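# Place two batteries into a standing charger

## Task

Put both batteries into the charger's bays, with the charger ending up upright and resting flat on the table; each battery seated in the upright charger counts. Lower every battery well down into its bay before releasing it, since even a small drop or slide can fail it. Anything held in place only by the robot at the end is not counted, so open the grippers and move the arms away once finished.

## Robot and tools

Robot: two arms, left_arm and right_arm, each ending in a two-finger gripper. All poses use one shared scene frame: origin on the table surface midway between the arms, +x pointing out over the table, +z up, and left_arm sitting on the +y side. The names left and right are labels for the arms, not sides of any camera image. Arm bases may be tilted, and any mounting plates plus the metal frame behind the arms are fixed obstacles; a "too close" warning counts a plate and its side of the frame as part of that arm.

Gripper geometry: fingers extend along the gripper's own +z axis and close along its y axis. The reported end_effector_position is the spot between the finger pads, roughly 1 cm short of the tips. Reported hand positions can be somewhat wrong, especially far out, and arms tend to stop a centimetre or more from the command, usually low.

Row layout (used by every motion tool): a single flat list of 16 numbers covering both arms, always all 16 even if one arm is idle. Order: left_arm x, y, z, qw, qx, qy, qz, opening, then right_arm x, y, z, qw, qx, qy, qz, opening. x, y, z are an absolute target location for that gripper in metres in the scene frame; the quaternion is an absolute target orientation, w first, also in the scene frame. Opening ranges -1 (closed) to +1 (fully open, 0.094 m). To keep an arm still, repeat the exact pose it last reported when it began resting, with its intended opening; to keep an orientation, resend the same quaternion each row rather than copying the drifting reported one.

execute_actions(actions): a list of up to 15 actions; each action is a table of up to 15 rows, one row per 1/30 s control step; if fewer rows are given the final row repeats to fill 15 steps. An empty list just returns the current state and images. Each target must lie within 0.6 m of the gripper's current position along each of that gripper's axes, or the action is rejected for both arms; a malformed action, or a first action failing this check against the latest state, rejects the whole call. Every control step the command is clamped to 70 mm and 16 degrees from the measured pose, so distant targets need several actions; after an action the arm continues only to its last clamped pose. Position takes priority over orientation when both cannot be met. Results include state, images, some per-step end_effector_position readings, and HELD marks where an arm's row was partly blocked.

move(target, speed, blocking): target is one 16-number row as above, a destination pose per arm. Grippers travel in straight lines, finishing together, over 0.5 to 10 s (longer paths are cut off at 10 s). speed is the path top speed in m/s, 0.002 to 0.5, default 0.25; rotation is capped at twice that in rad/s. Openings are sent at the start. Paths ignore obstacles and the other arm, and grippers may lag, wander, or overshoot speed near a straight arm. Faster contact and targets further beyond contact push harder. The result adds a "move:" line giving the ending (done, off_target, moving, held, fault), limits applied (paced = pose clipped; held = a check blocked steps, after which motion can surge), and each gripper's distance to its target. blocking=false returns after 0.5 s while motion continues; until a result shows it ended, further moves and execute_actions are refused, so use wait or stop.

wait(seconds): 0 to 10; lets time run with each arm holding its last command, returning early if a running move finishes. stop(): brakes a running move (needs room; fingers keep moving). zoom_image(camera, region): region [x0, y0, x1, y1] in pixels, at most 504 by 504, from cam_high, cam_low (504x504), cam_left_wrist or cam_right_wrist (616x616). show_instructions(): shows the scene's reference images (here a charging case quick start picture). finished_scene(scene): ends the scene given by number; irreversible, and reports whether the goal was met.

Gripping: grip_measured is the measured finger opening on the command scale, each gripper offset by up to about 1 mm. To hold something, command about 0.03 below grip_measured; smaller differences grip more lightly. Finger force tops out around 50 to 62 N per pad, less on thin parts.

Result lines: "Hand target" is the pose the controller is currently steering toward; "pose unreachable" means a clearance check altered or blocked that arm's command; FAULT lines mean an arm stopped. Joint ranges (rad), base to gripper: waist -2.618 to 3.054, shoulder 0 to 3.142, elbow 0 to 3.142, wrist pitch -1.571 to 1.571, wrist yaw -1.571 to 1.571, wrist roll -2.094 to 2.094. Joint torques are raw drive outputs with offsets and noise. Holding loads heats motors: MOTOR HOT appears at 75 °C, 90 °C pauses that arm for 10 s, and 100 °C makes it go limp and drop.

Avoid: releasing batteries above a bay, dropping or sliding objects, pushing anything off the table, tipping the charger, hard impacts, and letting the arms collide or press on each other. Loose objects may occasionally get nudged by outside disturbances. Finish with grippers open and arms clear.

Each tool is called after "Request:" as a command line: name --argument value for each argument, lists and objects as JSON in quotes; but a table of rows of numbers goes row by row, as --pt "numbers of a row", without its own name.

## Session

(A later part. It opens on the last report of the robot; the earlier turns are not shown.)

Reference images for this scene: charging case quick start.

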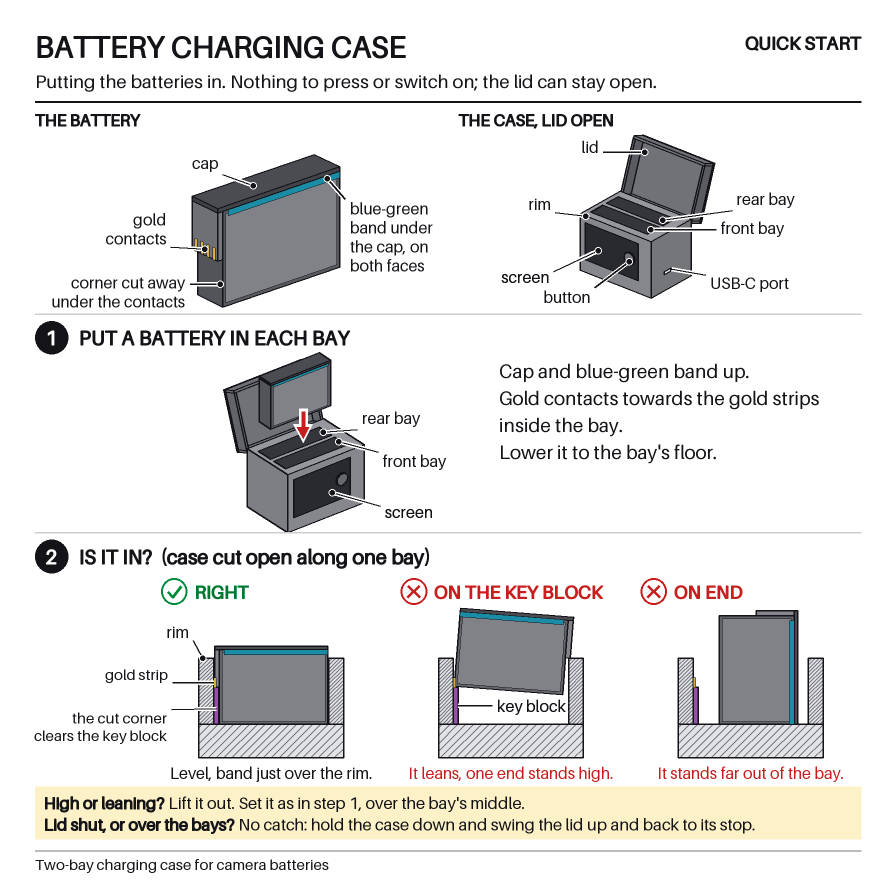

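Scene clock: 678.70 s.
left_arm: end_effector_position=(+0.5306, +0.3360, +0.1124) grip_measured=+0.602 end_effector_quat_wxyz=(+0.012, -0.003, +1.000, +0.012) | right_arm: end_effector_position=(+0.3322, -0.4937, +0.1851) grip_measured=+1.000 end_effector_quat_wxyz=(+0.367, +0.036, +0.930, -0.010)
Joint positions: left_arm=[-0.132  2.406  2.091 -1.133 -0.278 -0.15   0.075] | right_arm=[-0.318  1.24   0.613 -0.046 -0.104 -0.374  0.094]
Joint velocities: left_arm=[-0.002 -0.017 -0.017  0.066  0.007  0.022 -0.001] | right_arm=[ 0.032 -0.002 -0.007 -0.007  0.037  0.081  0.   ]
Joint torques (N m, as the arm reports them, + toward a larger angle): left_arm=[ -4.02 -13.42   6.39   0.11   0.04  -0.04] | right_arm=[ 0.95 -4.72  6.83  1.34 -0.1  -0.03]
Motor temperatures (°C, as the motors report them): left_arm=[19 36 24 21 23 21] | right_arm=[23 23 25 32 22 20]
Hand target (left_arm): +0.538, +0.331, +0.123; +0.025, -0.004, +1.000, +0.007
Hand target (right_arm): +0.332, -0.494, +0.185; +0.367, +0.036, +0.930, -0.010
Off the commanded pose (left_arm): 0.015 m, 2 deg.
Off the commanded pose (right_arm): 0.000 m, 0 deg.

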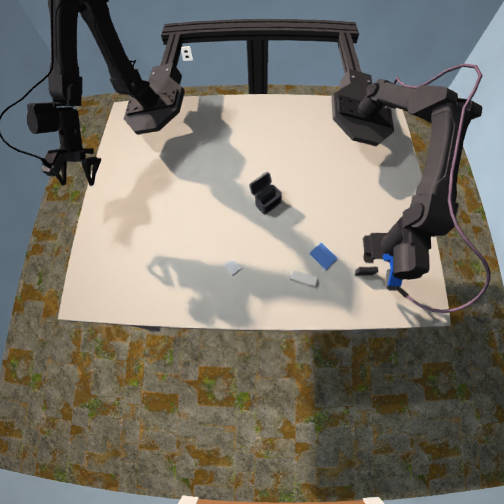

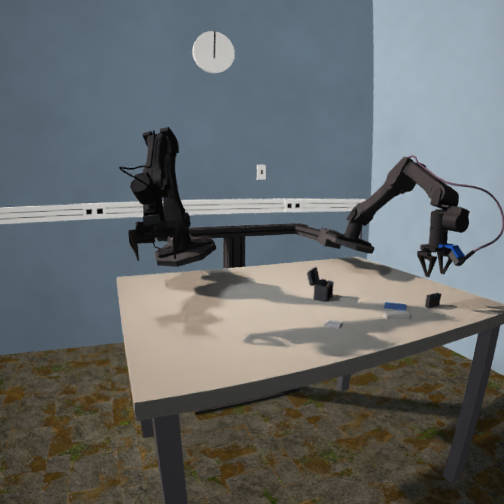

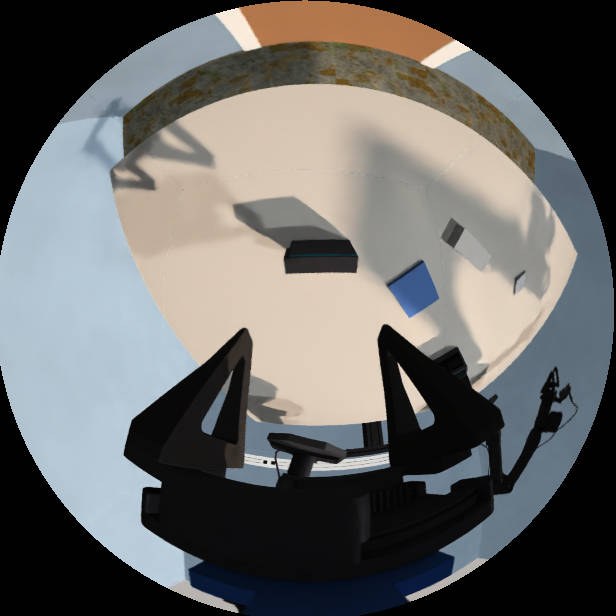

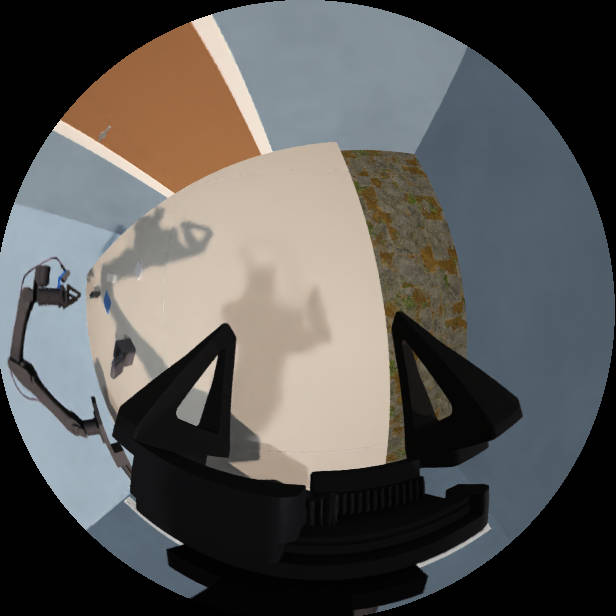

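Request:
move --target '[0.537,0.331,0.075,0.025,0,1,0,0.6,0.3322,-0.4937,0.1851,0.367,0.036,0.930,-0.010,1]' --speed 0.04

Request:
zoom_image --camera "cam_left_wrist" --region '[214,200,414,380]'

Scene clock: 684.53 s.
left_arm: end_effector_position=(+0.5343, +0.3317, +0.0744) grip_measured=+0.602 end_effector_quat_wxyz=(+0.018, -0.000, +1.000, +0.004) | right_arm: end_effector_position=(+0.3322, -0.4937, +0.1851) grip_measured=+1.000 end_effector_quat_wxyz=(+0.367, +0.036, +0.930, -0.010)
Joint positions: left_arm=[-0.114  2.452  2.026 -1.003 -0.26  -0.124  0.075] | right_arm=[-0.318  1.24   0.613 -0.046 -0.104 -0.374  0.094]
Joint velocities: left_arm=[-0.017 -0.002  0.002  0.066 -0.051  0.051  0.001] | right_arm=[ 0.007 -0.002 -0.007 -0.007  0.007  0.022  0.   ]
Joint torques (N m, as the arm reports them, + toward a larger angle): left_arm=[ -3.06 -13.77   3.94   0.33   0.02   0.07] | right_arm=[ 0.85 -4.64  6.83  1.37 -0.13  0.01]
Motor temperatures (°C, as the motors report them): left_arm=[19 37 24 21 23 21] | right_arm=[23 23 25 32 22 20]
Hand target (left_arm): +0.537, +0.331, +0.075; +0.025, -0.000, +1.000, -0.000
Hand target (right_arm): +0.332, -0.494, +0.185; +0.367, +0.036, +0.930, -0.010
Off the commanded pose (left_arm): 0.003 m, 1 deg.
Off the commanded pose (right_arm): 0.000 m, 0 deg.
move: done

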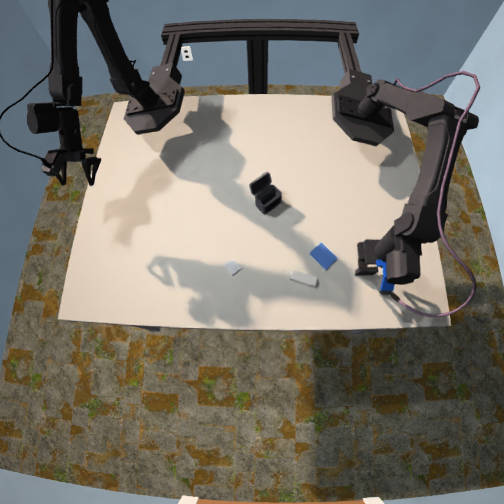

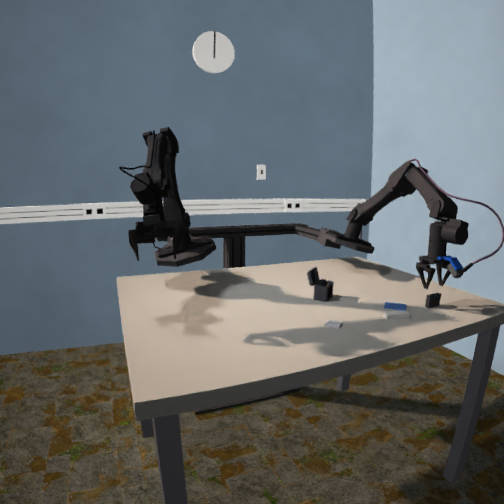

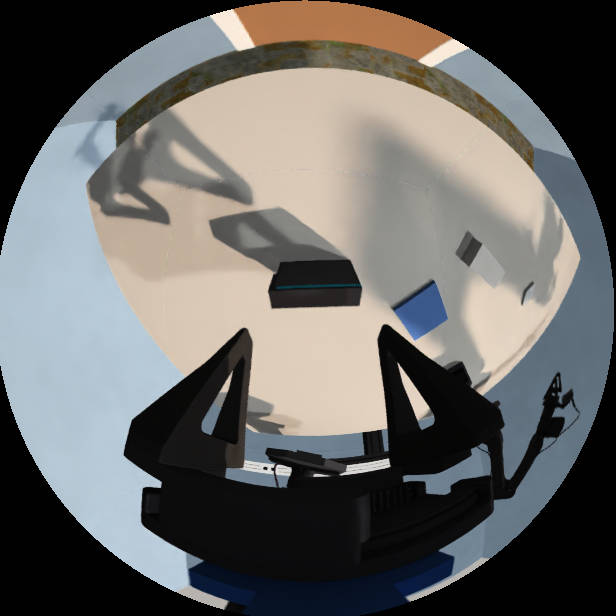

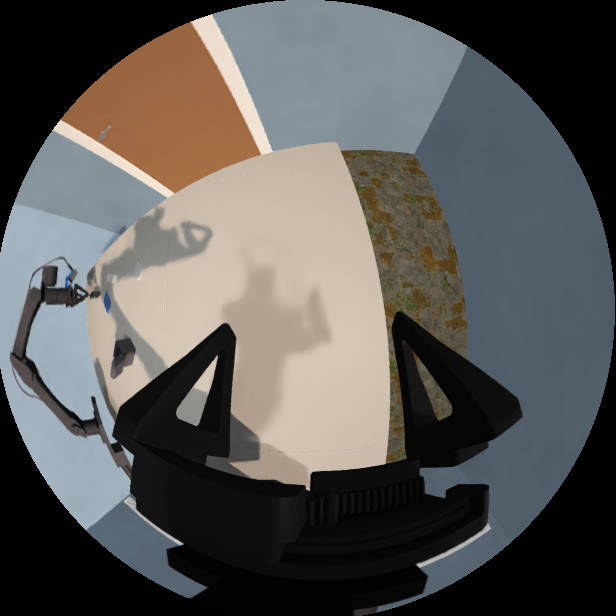

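Region (214, 200, 414, 380) of cam_left_wrist's 616x616 image, scaled by 2.520, with more detail than that image has; it fills the top 454 rows of this view, and the rest is white.

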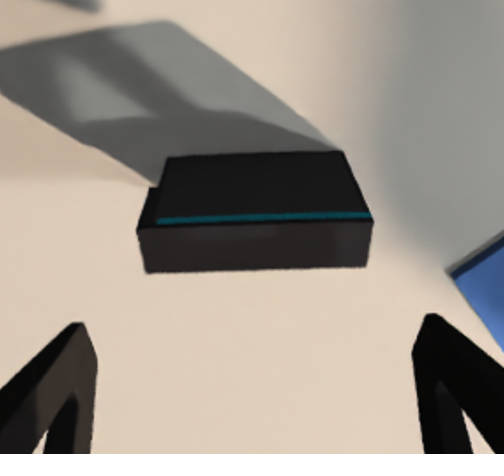

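Request:
move --target '[0.539,0.331,0.0475,0.025,0,1,0,0.6,0.3322,-0.4937,0.1851,0.367,0.036,0.930,-0.010,1]' --speed 0.03

Request:
zoom_image --camera "cam_left_wrist" --region '[214,200,414,380]'

Scene clock: 693.07 s.
left_arm: end_effector_position=(+0.5361, +0.3312, +0.0465) grip_measured=+0.602 end_effector_quat_wxyz=(+0.018, -0.000, +1.000, +0.004) | right_arm: end_effector_position=(+0.3322, -0.4937, +0.1851) grip_measured=+1.000 end_effector_quat_wxyz=(+0.367, +0.036, +0.930, -0.010)
Joint positions: left_arm=[-0.1    2.502  2.01  -0.933 -0.258 -0.109  0.075] | right_arm=[-0.318  1.24   0.613 -0.046 -0.104 -0.374  0.094]
Joint velocities: left_arm=[-0.007 -0.017 -0.002  0.037  0.095  0.037 -0.001] | right_arm=[ 0.007 -0.007  0.002 -0.037  0.007 -0.037  0.   ]
Joint torques (N m, as the arm reports them, + toward a larger angle): left_arm=[ -3.03 -13.93   3.79   0.33   0.04   0.05] | right_arm=[ 0.86 -4.68  6.84  1.35 -0.11 -0.01]
Motor temperatures (°C, as the motors report them): left_arm=[19 37 24 21 23 21] | right_arm=[23 23 25 32 22 20]
Hand target (left_arm): +0.539, +0.331, +0.047; +0.025, +0.000, +1.000, +0.000
Hand target (right_arm): +0.332, -0.494, +0.185; +0.367, +0.036, +0.930, -0.010
Off the commanded pose (left_arm): 0.003 m, 1 deg.
Off the commanded pose (right_arm): 0.000 m, 0 deg.
move: done

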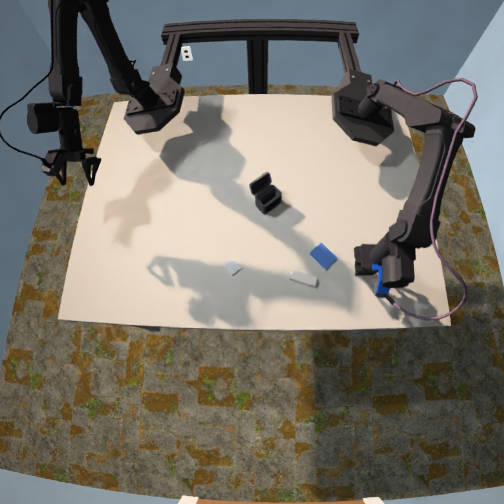

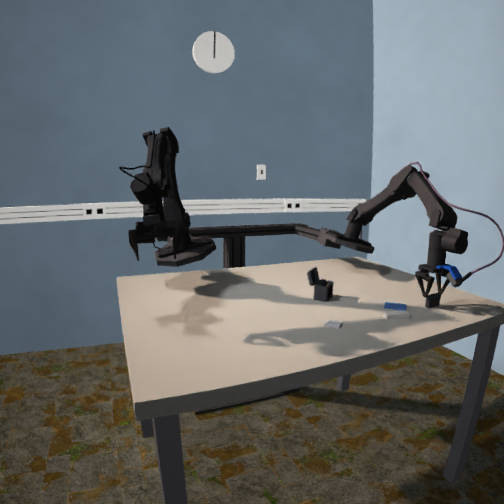

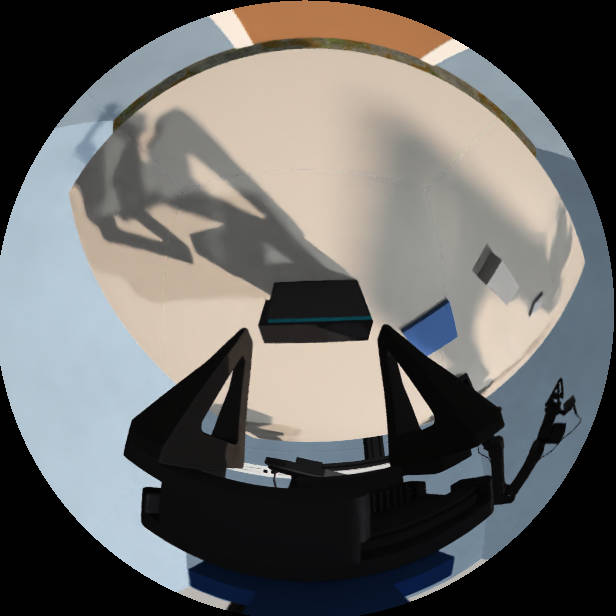

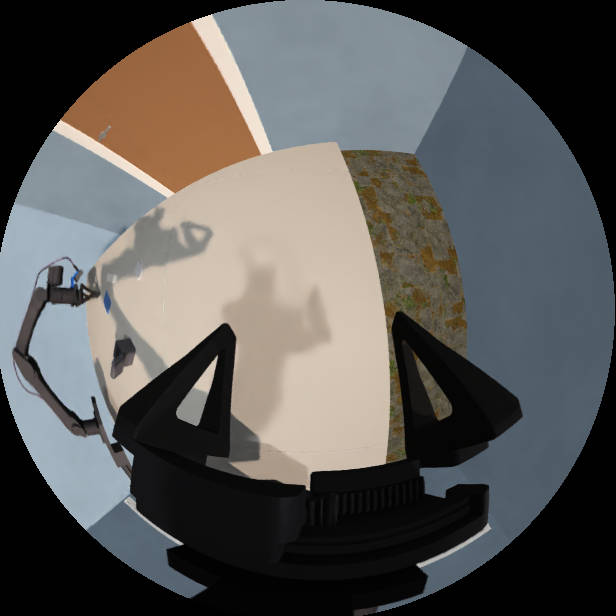

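Region (214, 200, 414, 380) of cam_left_wrist's 616x616 image, scaled by 2.520, with more detail than that image has; it fills the top 454 rows of this view, and the rest is white.

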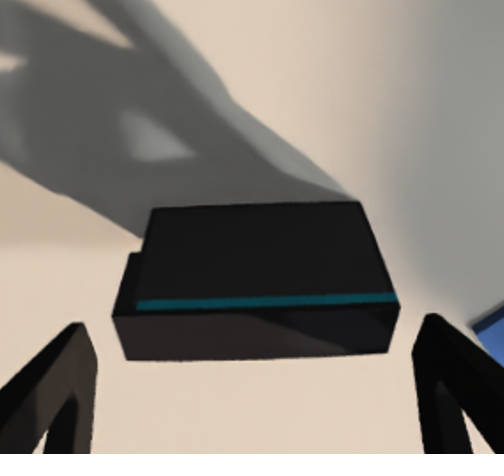

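Request:
move --target '[0.539,0.331,0.0475,0.025,0,1,0,0.14,0.3322,-0.4937,0.1851,0.367,0.036,0.930,-0.010,1]' --speed 0.03

Request:
move --target '[0.50,0.30,0.19,0.02,-0.1,0.995,0,0.14,0.3322,-0.4937,0.1851,0.367,0.036,0.930,-0.010,1]' --speed 0.12

Request:
move --target '[0.3186,0.047,0.175,0.017,-0.355,0.935,-0.021,0.14,0.3322,-0.4937,0.1851,0.367,0.036,0.930,-0.010,1]' --speed 0.15

Scene clock: 697.03 s.
left_arm: end_effector_position=(+0.5366, +0.3311, +0.0465) grip_measured=+0.177 end_effector_quat_wxyz=(+0.019, -0.000, +1.000, +0.003) | right_arm: end_effector_position=(+0.3322, -0.4937, +0.1851) grip_measured=+1.000 end_effector_quat_wxyz=(+0.367, +0.036, +0.930, -0.010)
Joint positions: left_arm=[-0.1    2.502  2.01  -0.931 -0.258 -0.108  0.055] | right_arm=[-0.318  1.24   0.613 -0.046 -0.104 -0.374  0.094]
Joint velocities: left_arm=[ 0.002 -0.012  0.002 -0.022 -0.022 -0.037 -0.001] | right_arm=[ 0.002 -0.002 -0.007  0.037 -0.051  0.037  0.   ]
Joint torques (N m, as the arm reports them, + toward a larger angle): left_arm=[ -3.02 -13.9    3.91   0.34   0.04   0.07] | right_arm=[ 0.79 -4.61  6.89  1.35 -0.12 -0.03]
Motor temperatures (°C, as the motors report them): left_arm=[19 37 24 21 23 21] | right_arm=[23 23 25 32 22 20]
Hand target (left_arm): +0.539, +0.331, +0.048; +0.025, +0.000, +1.000, -0.000
Hand target (right_arm): +0.332, -0.494, +0.185; +0.367, +0.036, +0.930, -0.010
Off the commanded pose (left_arm): 0.003 m, 1 deg.
Off the commanded pose (right_arm): 0.000 m, 0 deg.
move: done

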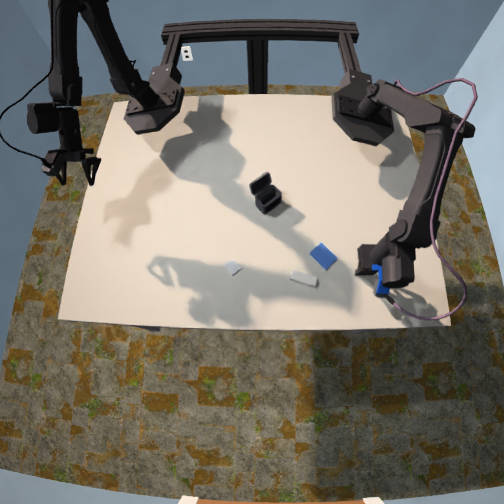

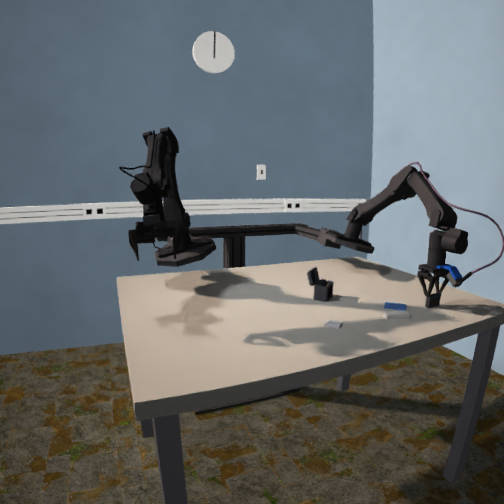

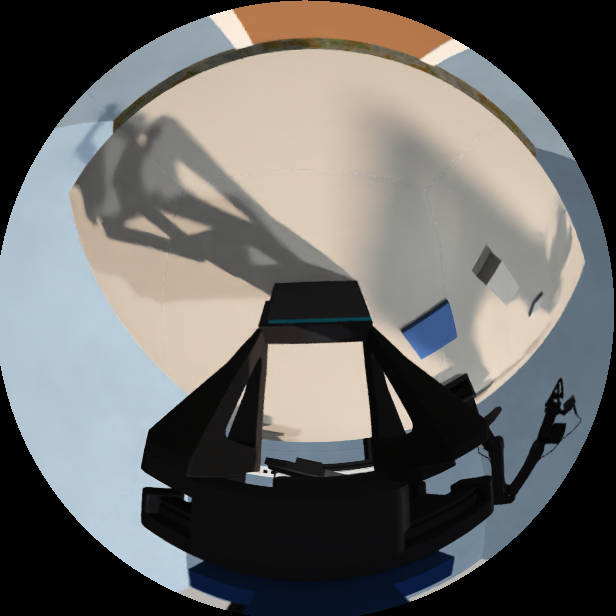

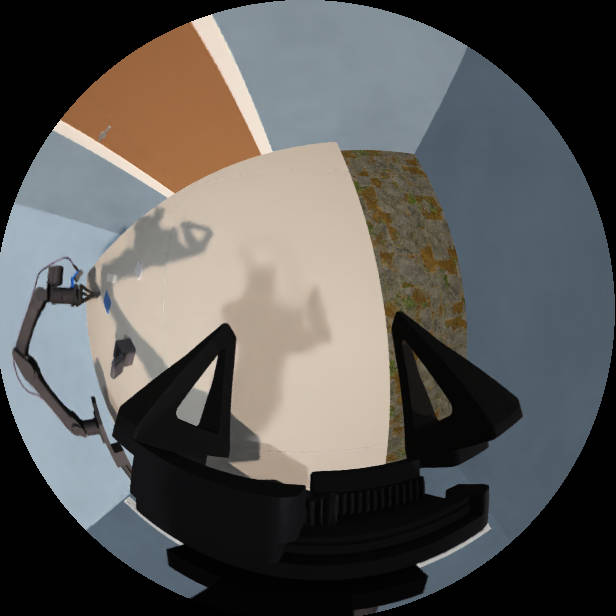

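Scene clock: 698.90 s.
left_arm: end_effector_position=(+0.4936, +0.3022, +0.1712) grip_measured=+0.177 end_effector_quat_wxyz=(-0.002, -0.099, +0.995, +0.003) | right_arm: end_effector_position=(+0.3322, -0.4937, +0.1851) grip_measured=+1.000 end_effector_quat_wxyz=(+0.367, +0.036, +0.930, -0.010)
Joint positions: left_arm=[-0.24   2.269  2.037 -1.272 -0.264 -0.461  0.055] | right_arm=[-0.318  1.24   0.613 -0.046 -0.104 -0.374  0.094]
Joint velocities: left_arm=[ 0.012 -0.012 -0.002 -0.066 -0.037  0.007  0.   ] | right_arm=[-0.007 -0.012  0.012 -0.051 -0.007 -0.022  0.   ]
Joint torques (N m, as the arm reports them, + toward a larger angle): left_arm=[ -4.14 -14.07   6.42   0.08  -0.11  -0.05] | right_arm=[ 0.75 -4.73  6.85  1.36 -0.13 -0.02]
Motor temperatures (°C, as the motors report them): left_arm=[19 38 24 21 23 21] | right_arm=[23 23 25 32 22 20]
Hand target (left_arm): +0.500, +0.300, +0.191; +0.020, -0.100, +0.995, -0.001
Hand target (right_arm): +0.332, -0.494, +0.185; +0.367, +0.036, +0.930, -0.010
Off the commanded pose (left_arm): 0.020 m, 3 deg.
Off the commanded pose (right_arm): 0.000 m, 0 deg.
move: off_target (left_arm)

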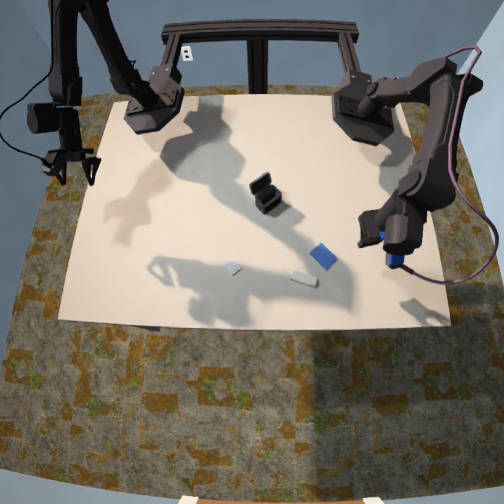

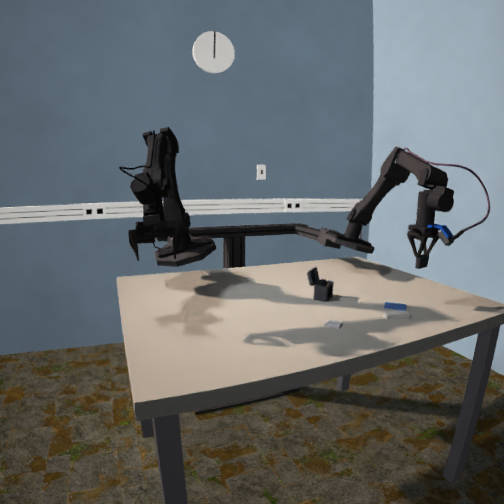

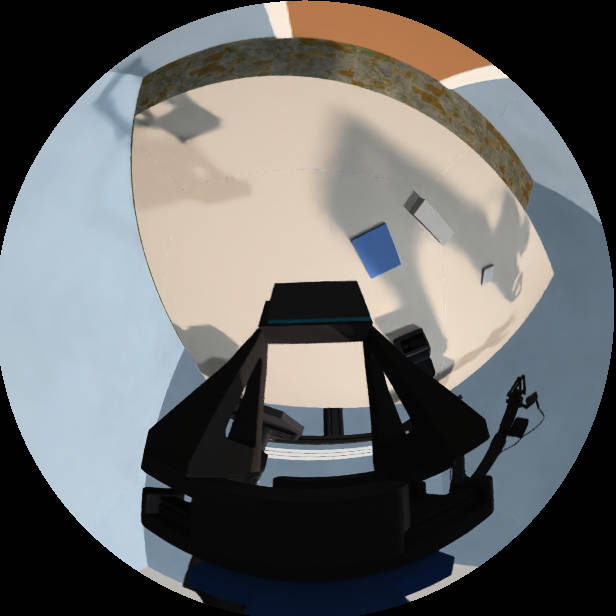

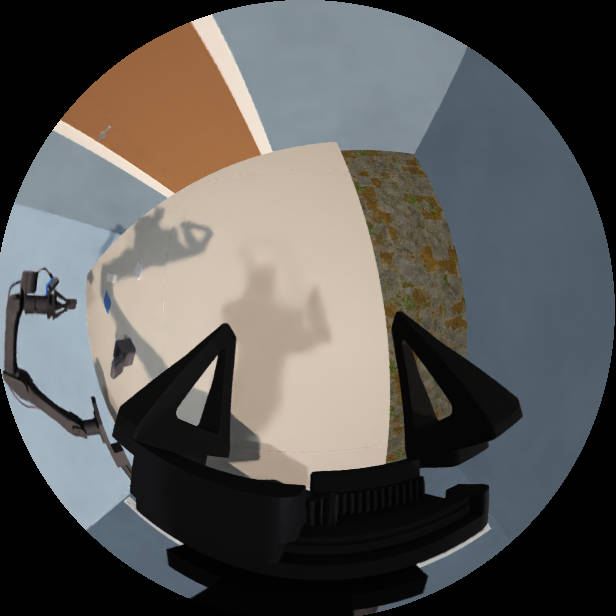

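Scene clock: 701.53 s.
left_arm: end_effector_position=(+0.3107, +0.0517, +0.1660) grip_measured=+0.177 end_effector_quat_wxyz=(+0.009, -0.352, +0.936, -0.012) | right_arm: end_effector_position=(+0.3322, -0.4937, +0.1851) grip_measured=+1.000 end_effector_quat_wxyz=(+0.367, +0.036, +0.930, -0.010)
Joint positions: left_arm=[-0.93   2.315  1.764 -1.103 -0.257 -1.687  0.055] | right_arm=[-0.318  1.24   0.613 -0.046 -0.104 -0.374  0.094]
Joint velocities: left_arm=[ 0.007 -0.007  0.007  0.037  0.022 -0.066  0.   ] | right_arm=[ 0.007  0.002 -0.007  0.066  0.022 -0.007  0.   ]
Joint torques (N m, as the arm reports them, + toward a larger angle): left_arm=[ -3.54 -11.16   6.38   0.13  -0.08  -0.02] | right_arm=[ 0.95 -4.65  6.89  1.35 -0.12  0.  ]
Motor temperatures (°C, as the motors report them): left_arm=[20 38 24 21 23 21] | right_arm=[23 23 25 32 22 20]
Hand target (left_arm): +0.315, +0.046, +0.175; +0.016, -0.355, +0.935, -0.022
Hand target (right_arm): +0.332, -0.494, +0.185; +0.367, +0.036, +0.930, -0.010
Off the commanded pose (left_arm): 0.013 m, 1 deg.
Off the commanded pose (right_arm): 0.000 m, 0 deg.
move: off_target (left_arm)

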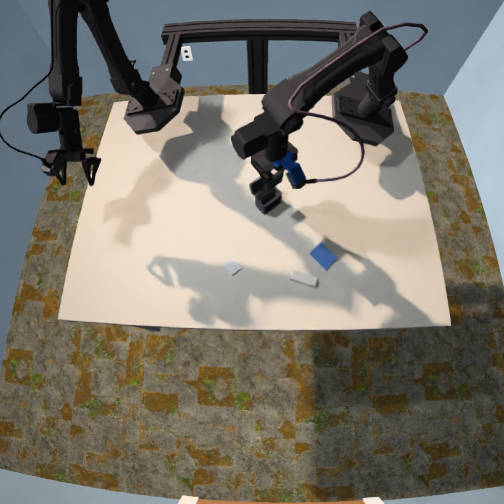

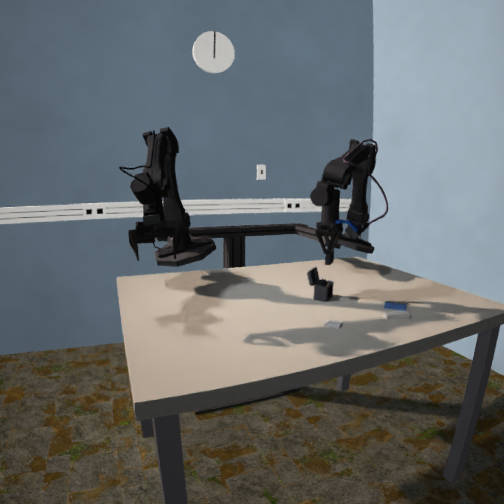

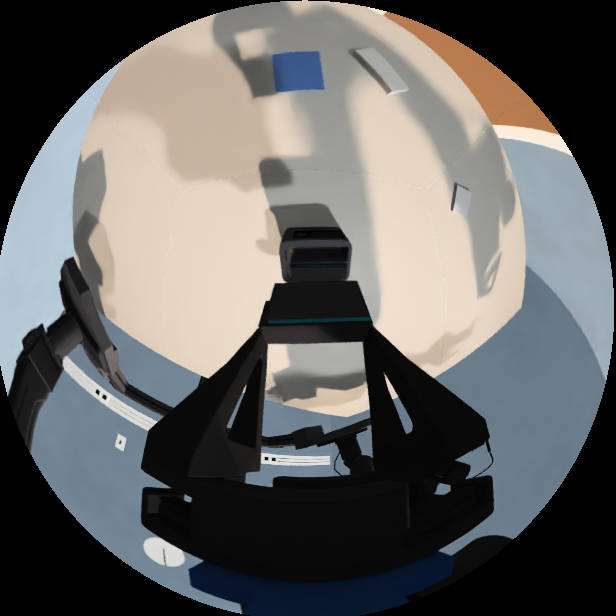

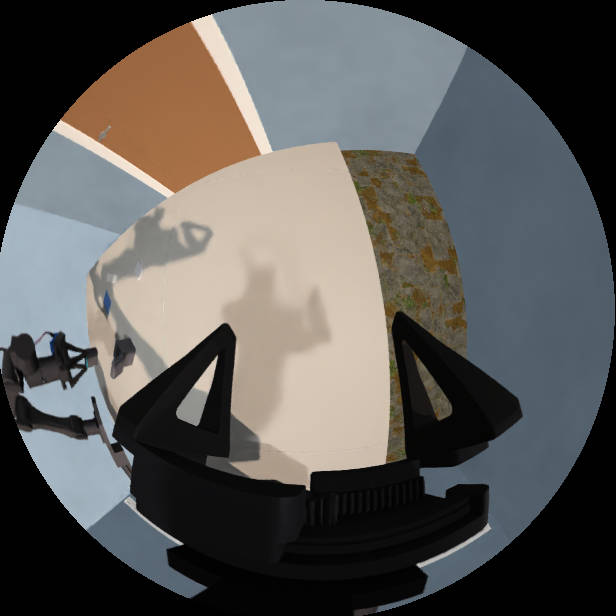

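Request:
move --target '[0.3186,0.0484,0.106,0.017,-0.355,0.935,-0.021,0.14,0.3322,-0.4937,0.1851,0.367,0.036,0.930,-0.010,1]' --speed 0.03

Request:
zoom_image --camera "cam_left_wrist" --region '[214,200,414,380]'

Request:
zoom_image --camera "cam_low" --region '[285,230,365,310]'

Scene clock: 707.17 s.
left_arm: end_effector_position=(+0.3157, +0.0471, +0.1063) grip_measured=+0.177 end_effector_quat_wxyz=(+0.009, -0.356, +0.934, -0.020) | right_arm: end_effector_position=(+0.3322, -0.4937, +0.1851) grip_measured=+1.000 end_effector_quat_wxyz=(+0.367, +0.036, +0.930, -0.010)
Joint positions: left_arm=[-0.892  2.392  1.655 -0.891 -0.257 -1.652  0.055] | right_arm=[-0.318  1.24   0.613 -0.046 -0.104 -0.374  0.094]
Joint velocities: left_arm=[-0.012 -0.007  0.007  0.081 -0.007 -0.066  0.002] | right_arm=[-0.032  0.007 -0.007  0.022 -0.066  0.037  0.   ]
Joint torques (N m, as the arm reports them, + toward a larger angle): left_arm=[ -2.84 -11.79   3.7    0.28  -0.13   0.04] | right_arm=[ 0.87 -4.77  6.84  1.36 -0.11  0.  ]
Motor temperatures (°C, as the motors report them): left_arm=[19 37 24 21 23 21] | right_arm=[23 23 25 32 22 20]
Hand target (left_arm): +0.318, +0.049, +0.106; +0.017, -0.355, +0.935, -0.021
Hand target (right_arm): +0.332, -0.494, +0.185; +0.367, +0.036, +0.930, -0.010
Off the commanded pose (left_arm): 0.003 m, 1 deg.
Off the commanded pose (right_arm): 0.000 m, 0 deg.
move: done

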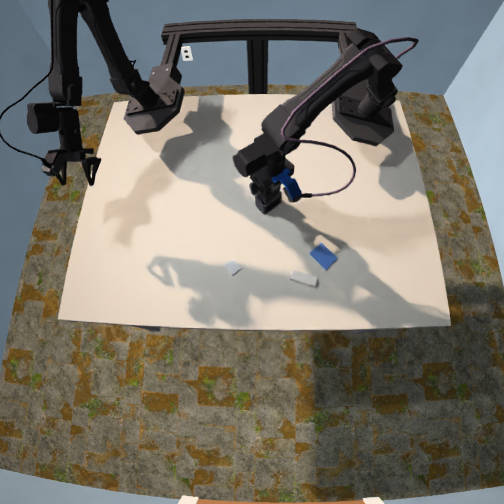

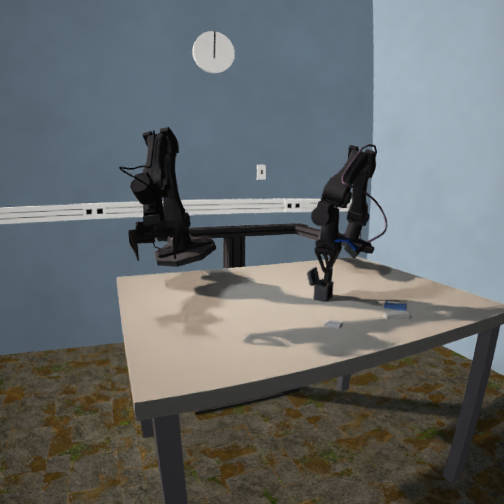

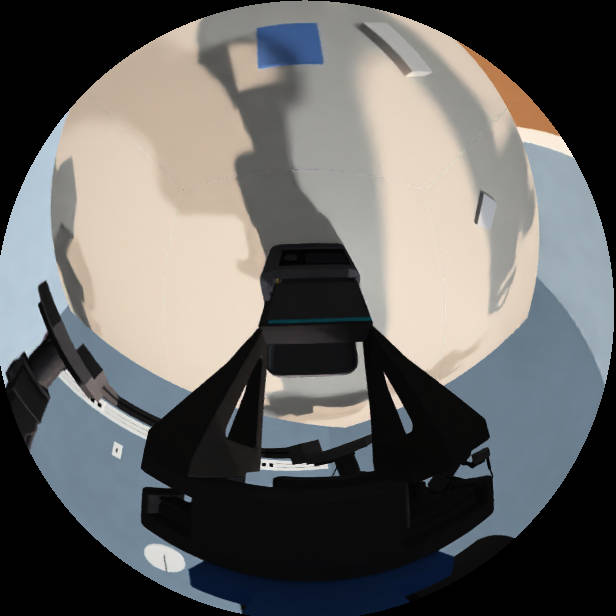

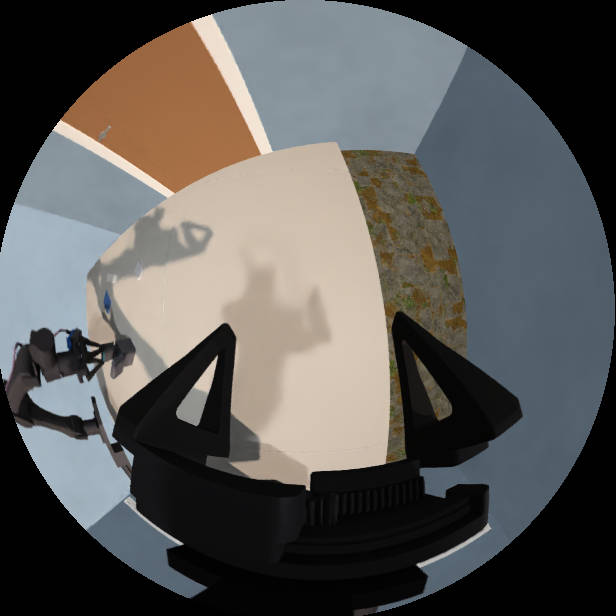

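Region (214, 200, 414, 380) of cam_left_wrist's 616x616 image, scaled by 2.520, with more detail than that image has; it fills the top 454 rows of this view, and the rest is white.

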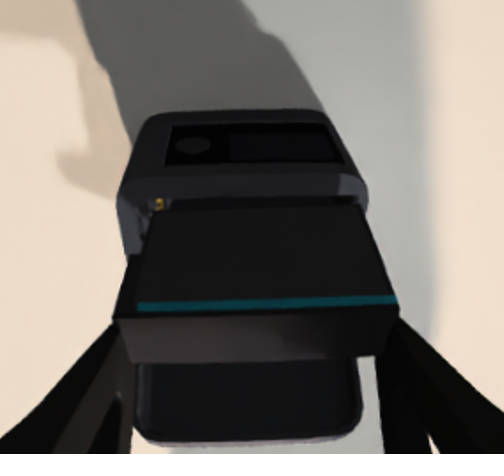

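Region (285, 230, 365, 310) of cam_low's 504x504 image, scaled by 6.300, with more detail than that image has.

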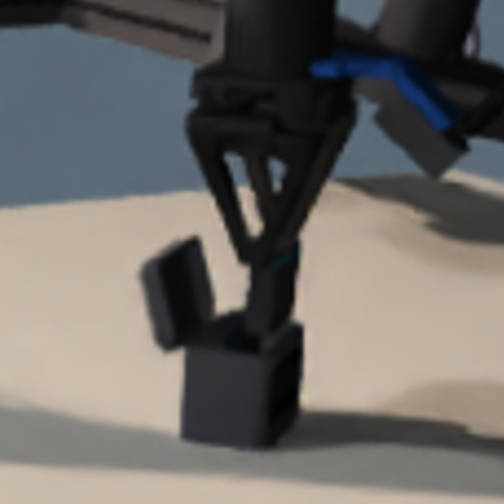

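Request:
zoom_image --camera "cam_left_wrist" --region '[254,250,374,320]'

Region (254, 250, 374, 320) of cam_left_wrist's 616x616 image, scaled by 4.200, with more detail than that image has; it fills the top 294 rows of this view, and the rest is white.

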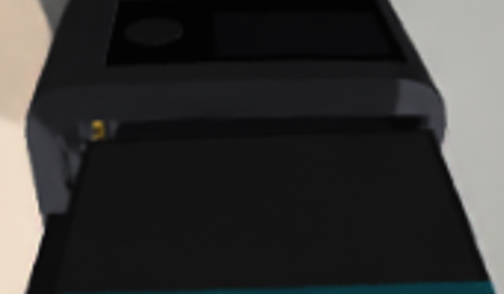

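Request:
move --target '[0.3172,0.0472,0.088,0.017,-0.355,0.935,-0.021,0.14,0.3322,-0.4937,0.1851,0.367,0.036,0.930,-0.010,1]' --speed 0.02

Request:
zoom_image --camera "cam_left_wrist" --region '[214,200,414,380]'

Request:
zoom_image --camera "cam_low" --region '[285,230,365,310]'

Scene clock: 719.70 s.
left_arm: end_effector_position=(+0.3143, +0.0442, +0.0954) grip_measured=+0.177 end_effector_quat_wxyz=(+0.010, -0.354, +0.935, -0.024) | right_arm: end_effector_position=(+0.3322, -0.4937, +0.1851) grip_measured=+1.000 end_effector_quat_wxyz=(+0.367, +0.036, +0.930, -0.010)
Joint positions: left_arm=[-0.892  2.408  1.633 -0.846 -0.256 -1.646  0.055] | right_arm=[-0.318  1.24   0.613 -0.046 -0.104 -0.374  0.094]
Joint velocities: left_arm=[-0.002 -0.002 -0.012  0.037 -0.022 -0.022  0.   ] | right_arm=[-0.022 -0.002 -0.002  0.022 -0.051 -0.037  0.   ]
Joint torques (N m, as the arm reports them, + toward a larger angle): left_arm=[ -2.28 -10.55   3.45   0.43  -0.15   0.03] | right_arm=[ 0.78 -4.57  6.93  1.34 -0.13 -0.04]
Motor temperatures (°C, as the motors report them): left_arm=[19 37 24 21 23 21] | right_arm=[23 23 25 32 22 20]
Hand target (left_arm): +0.317, +0.047, +0.088; +0.017, -0.355, +0.934, -0.021
Hand target (right_arm): +0.332, -0.494, +0.185; +0.367, +0.036, +0.930, -0.010
Off the commanded pose (left_arm): 0.008 m, 1 deg.
Off the commanded pose (right_arm): 0.000 m, 0 deg.
move: done

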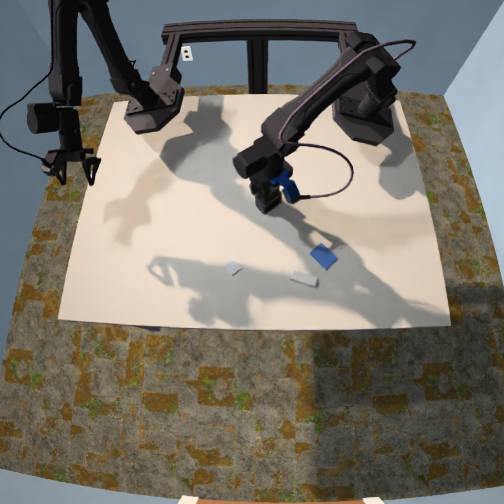

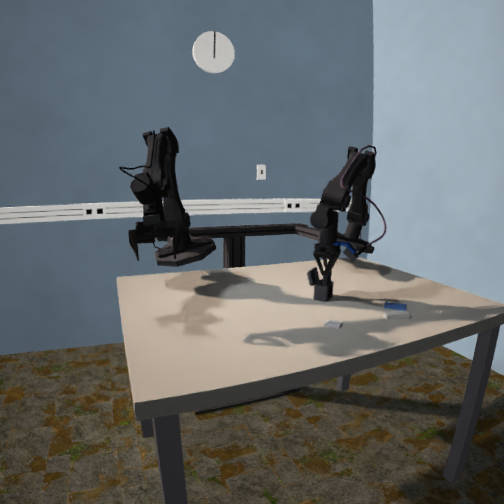

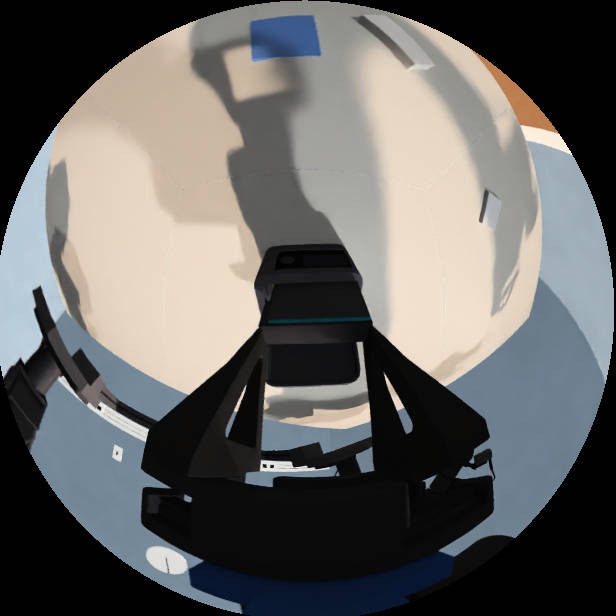

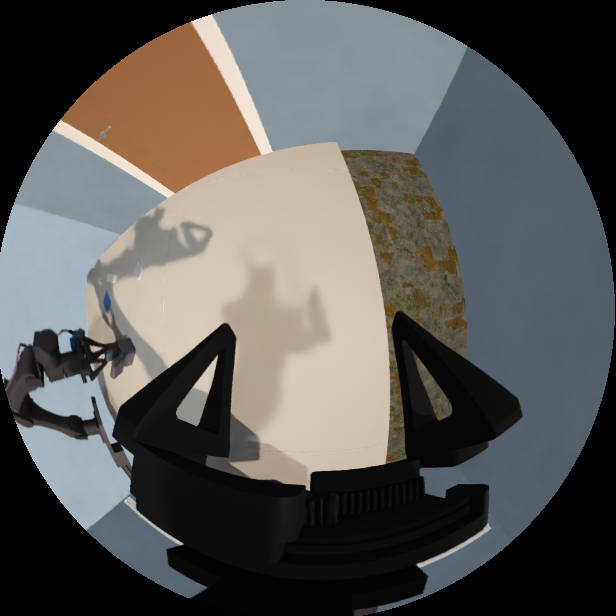

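Region (214, 200, 414, 380) of cam_left_wrist's 616x616 image, scaled by 2.520, with more detail than that image has; it fills the top 454 rows of this view, and the rest is white.

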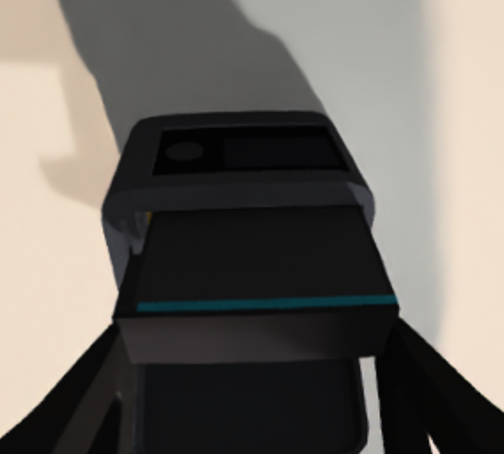

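Region (285, 230, 365, 310) of cam_low's 504x504 image, scaled by 6.300, with more detail than that image has.

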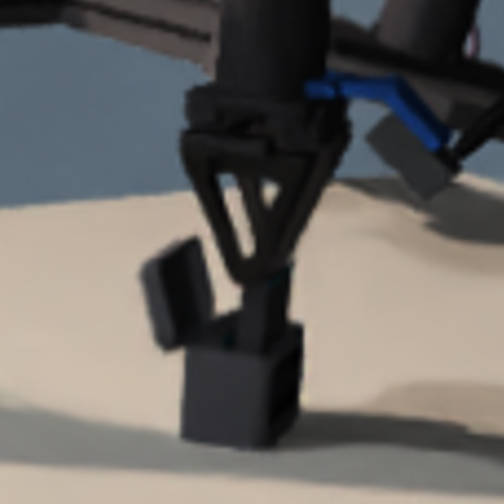

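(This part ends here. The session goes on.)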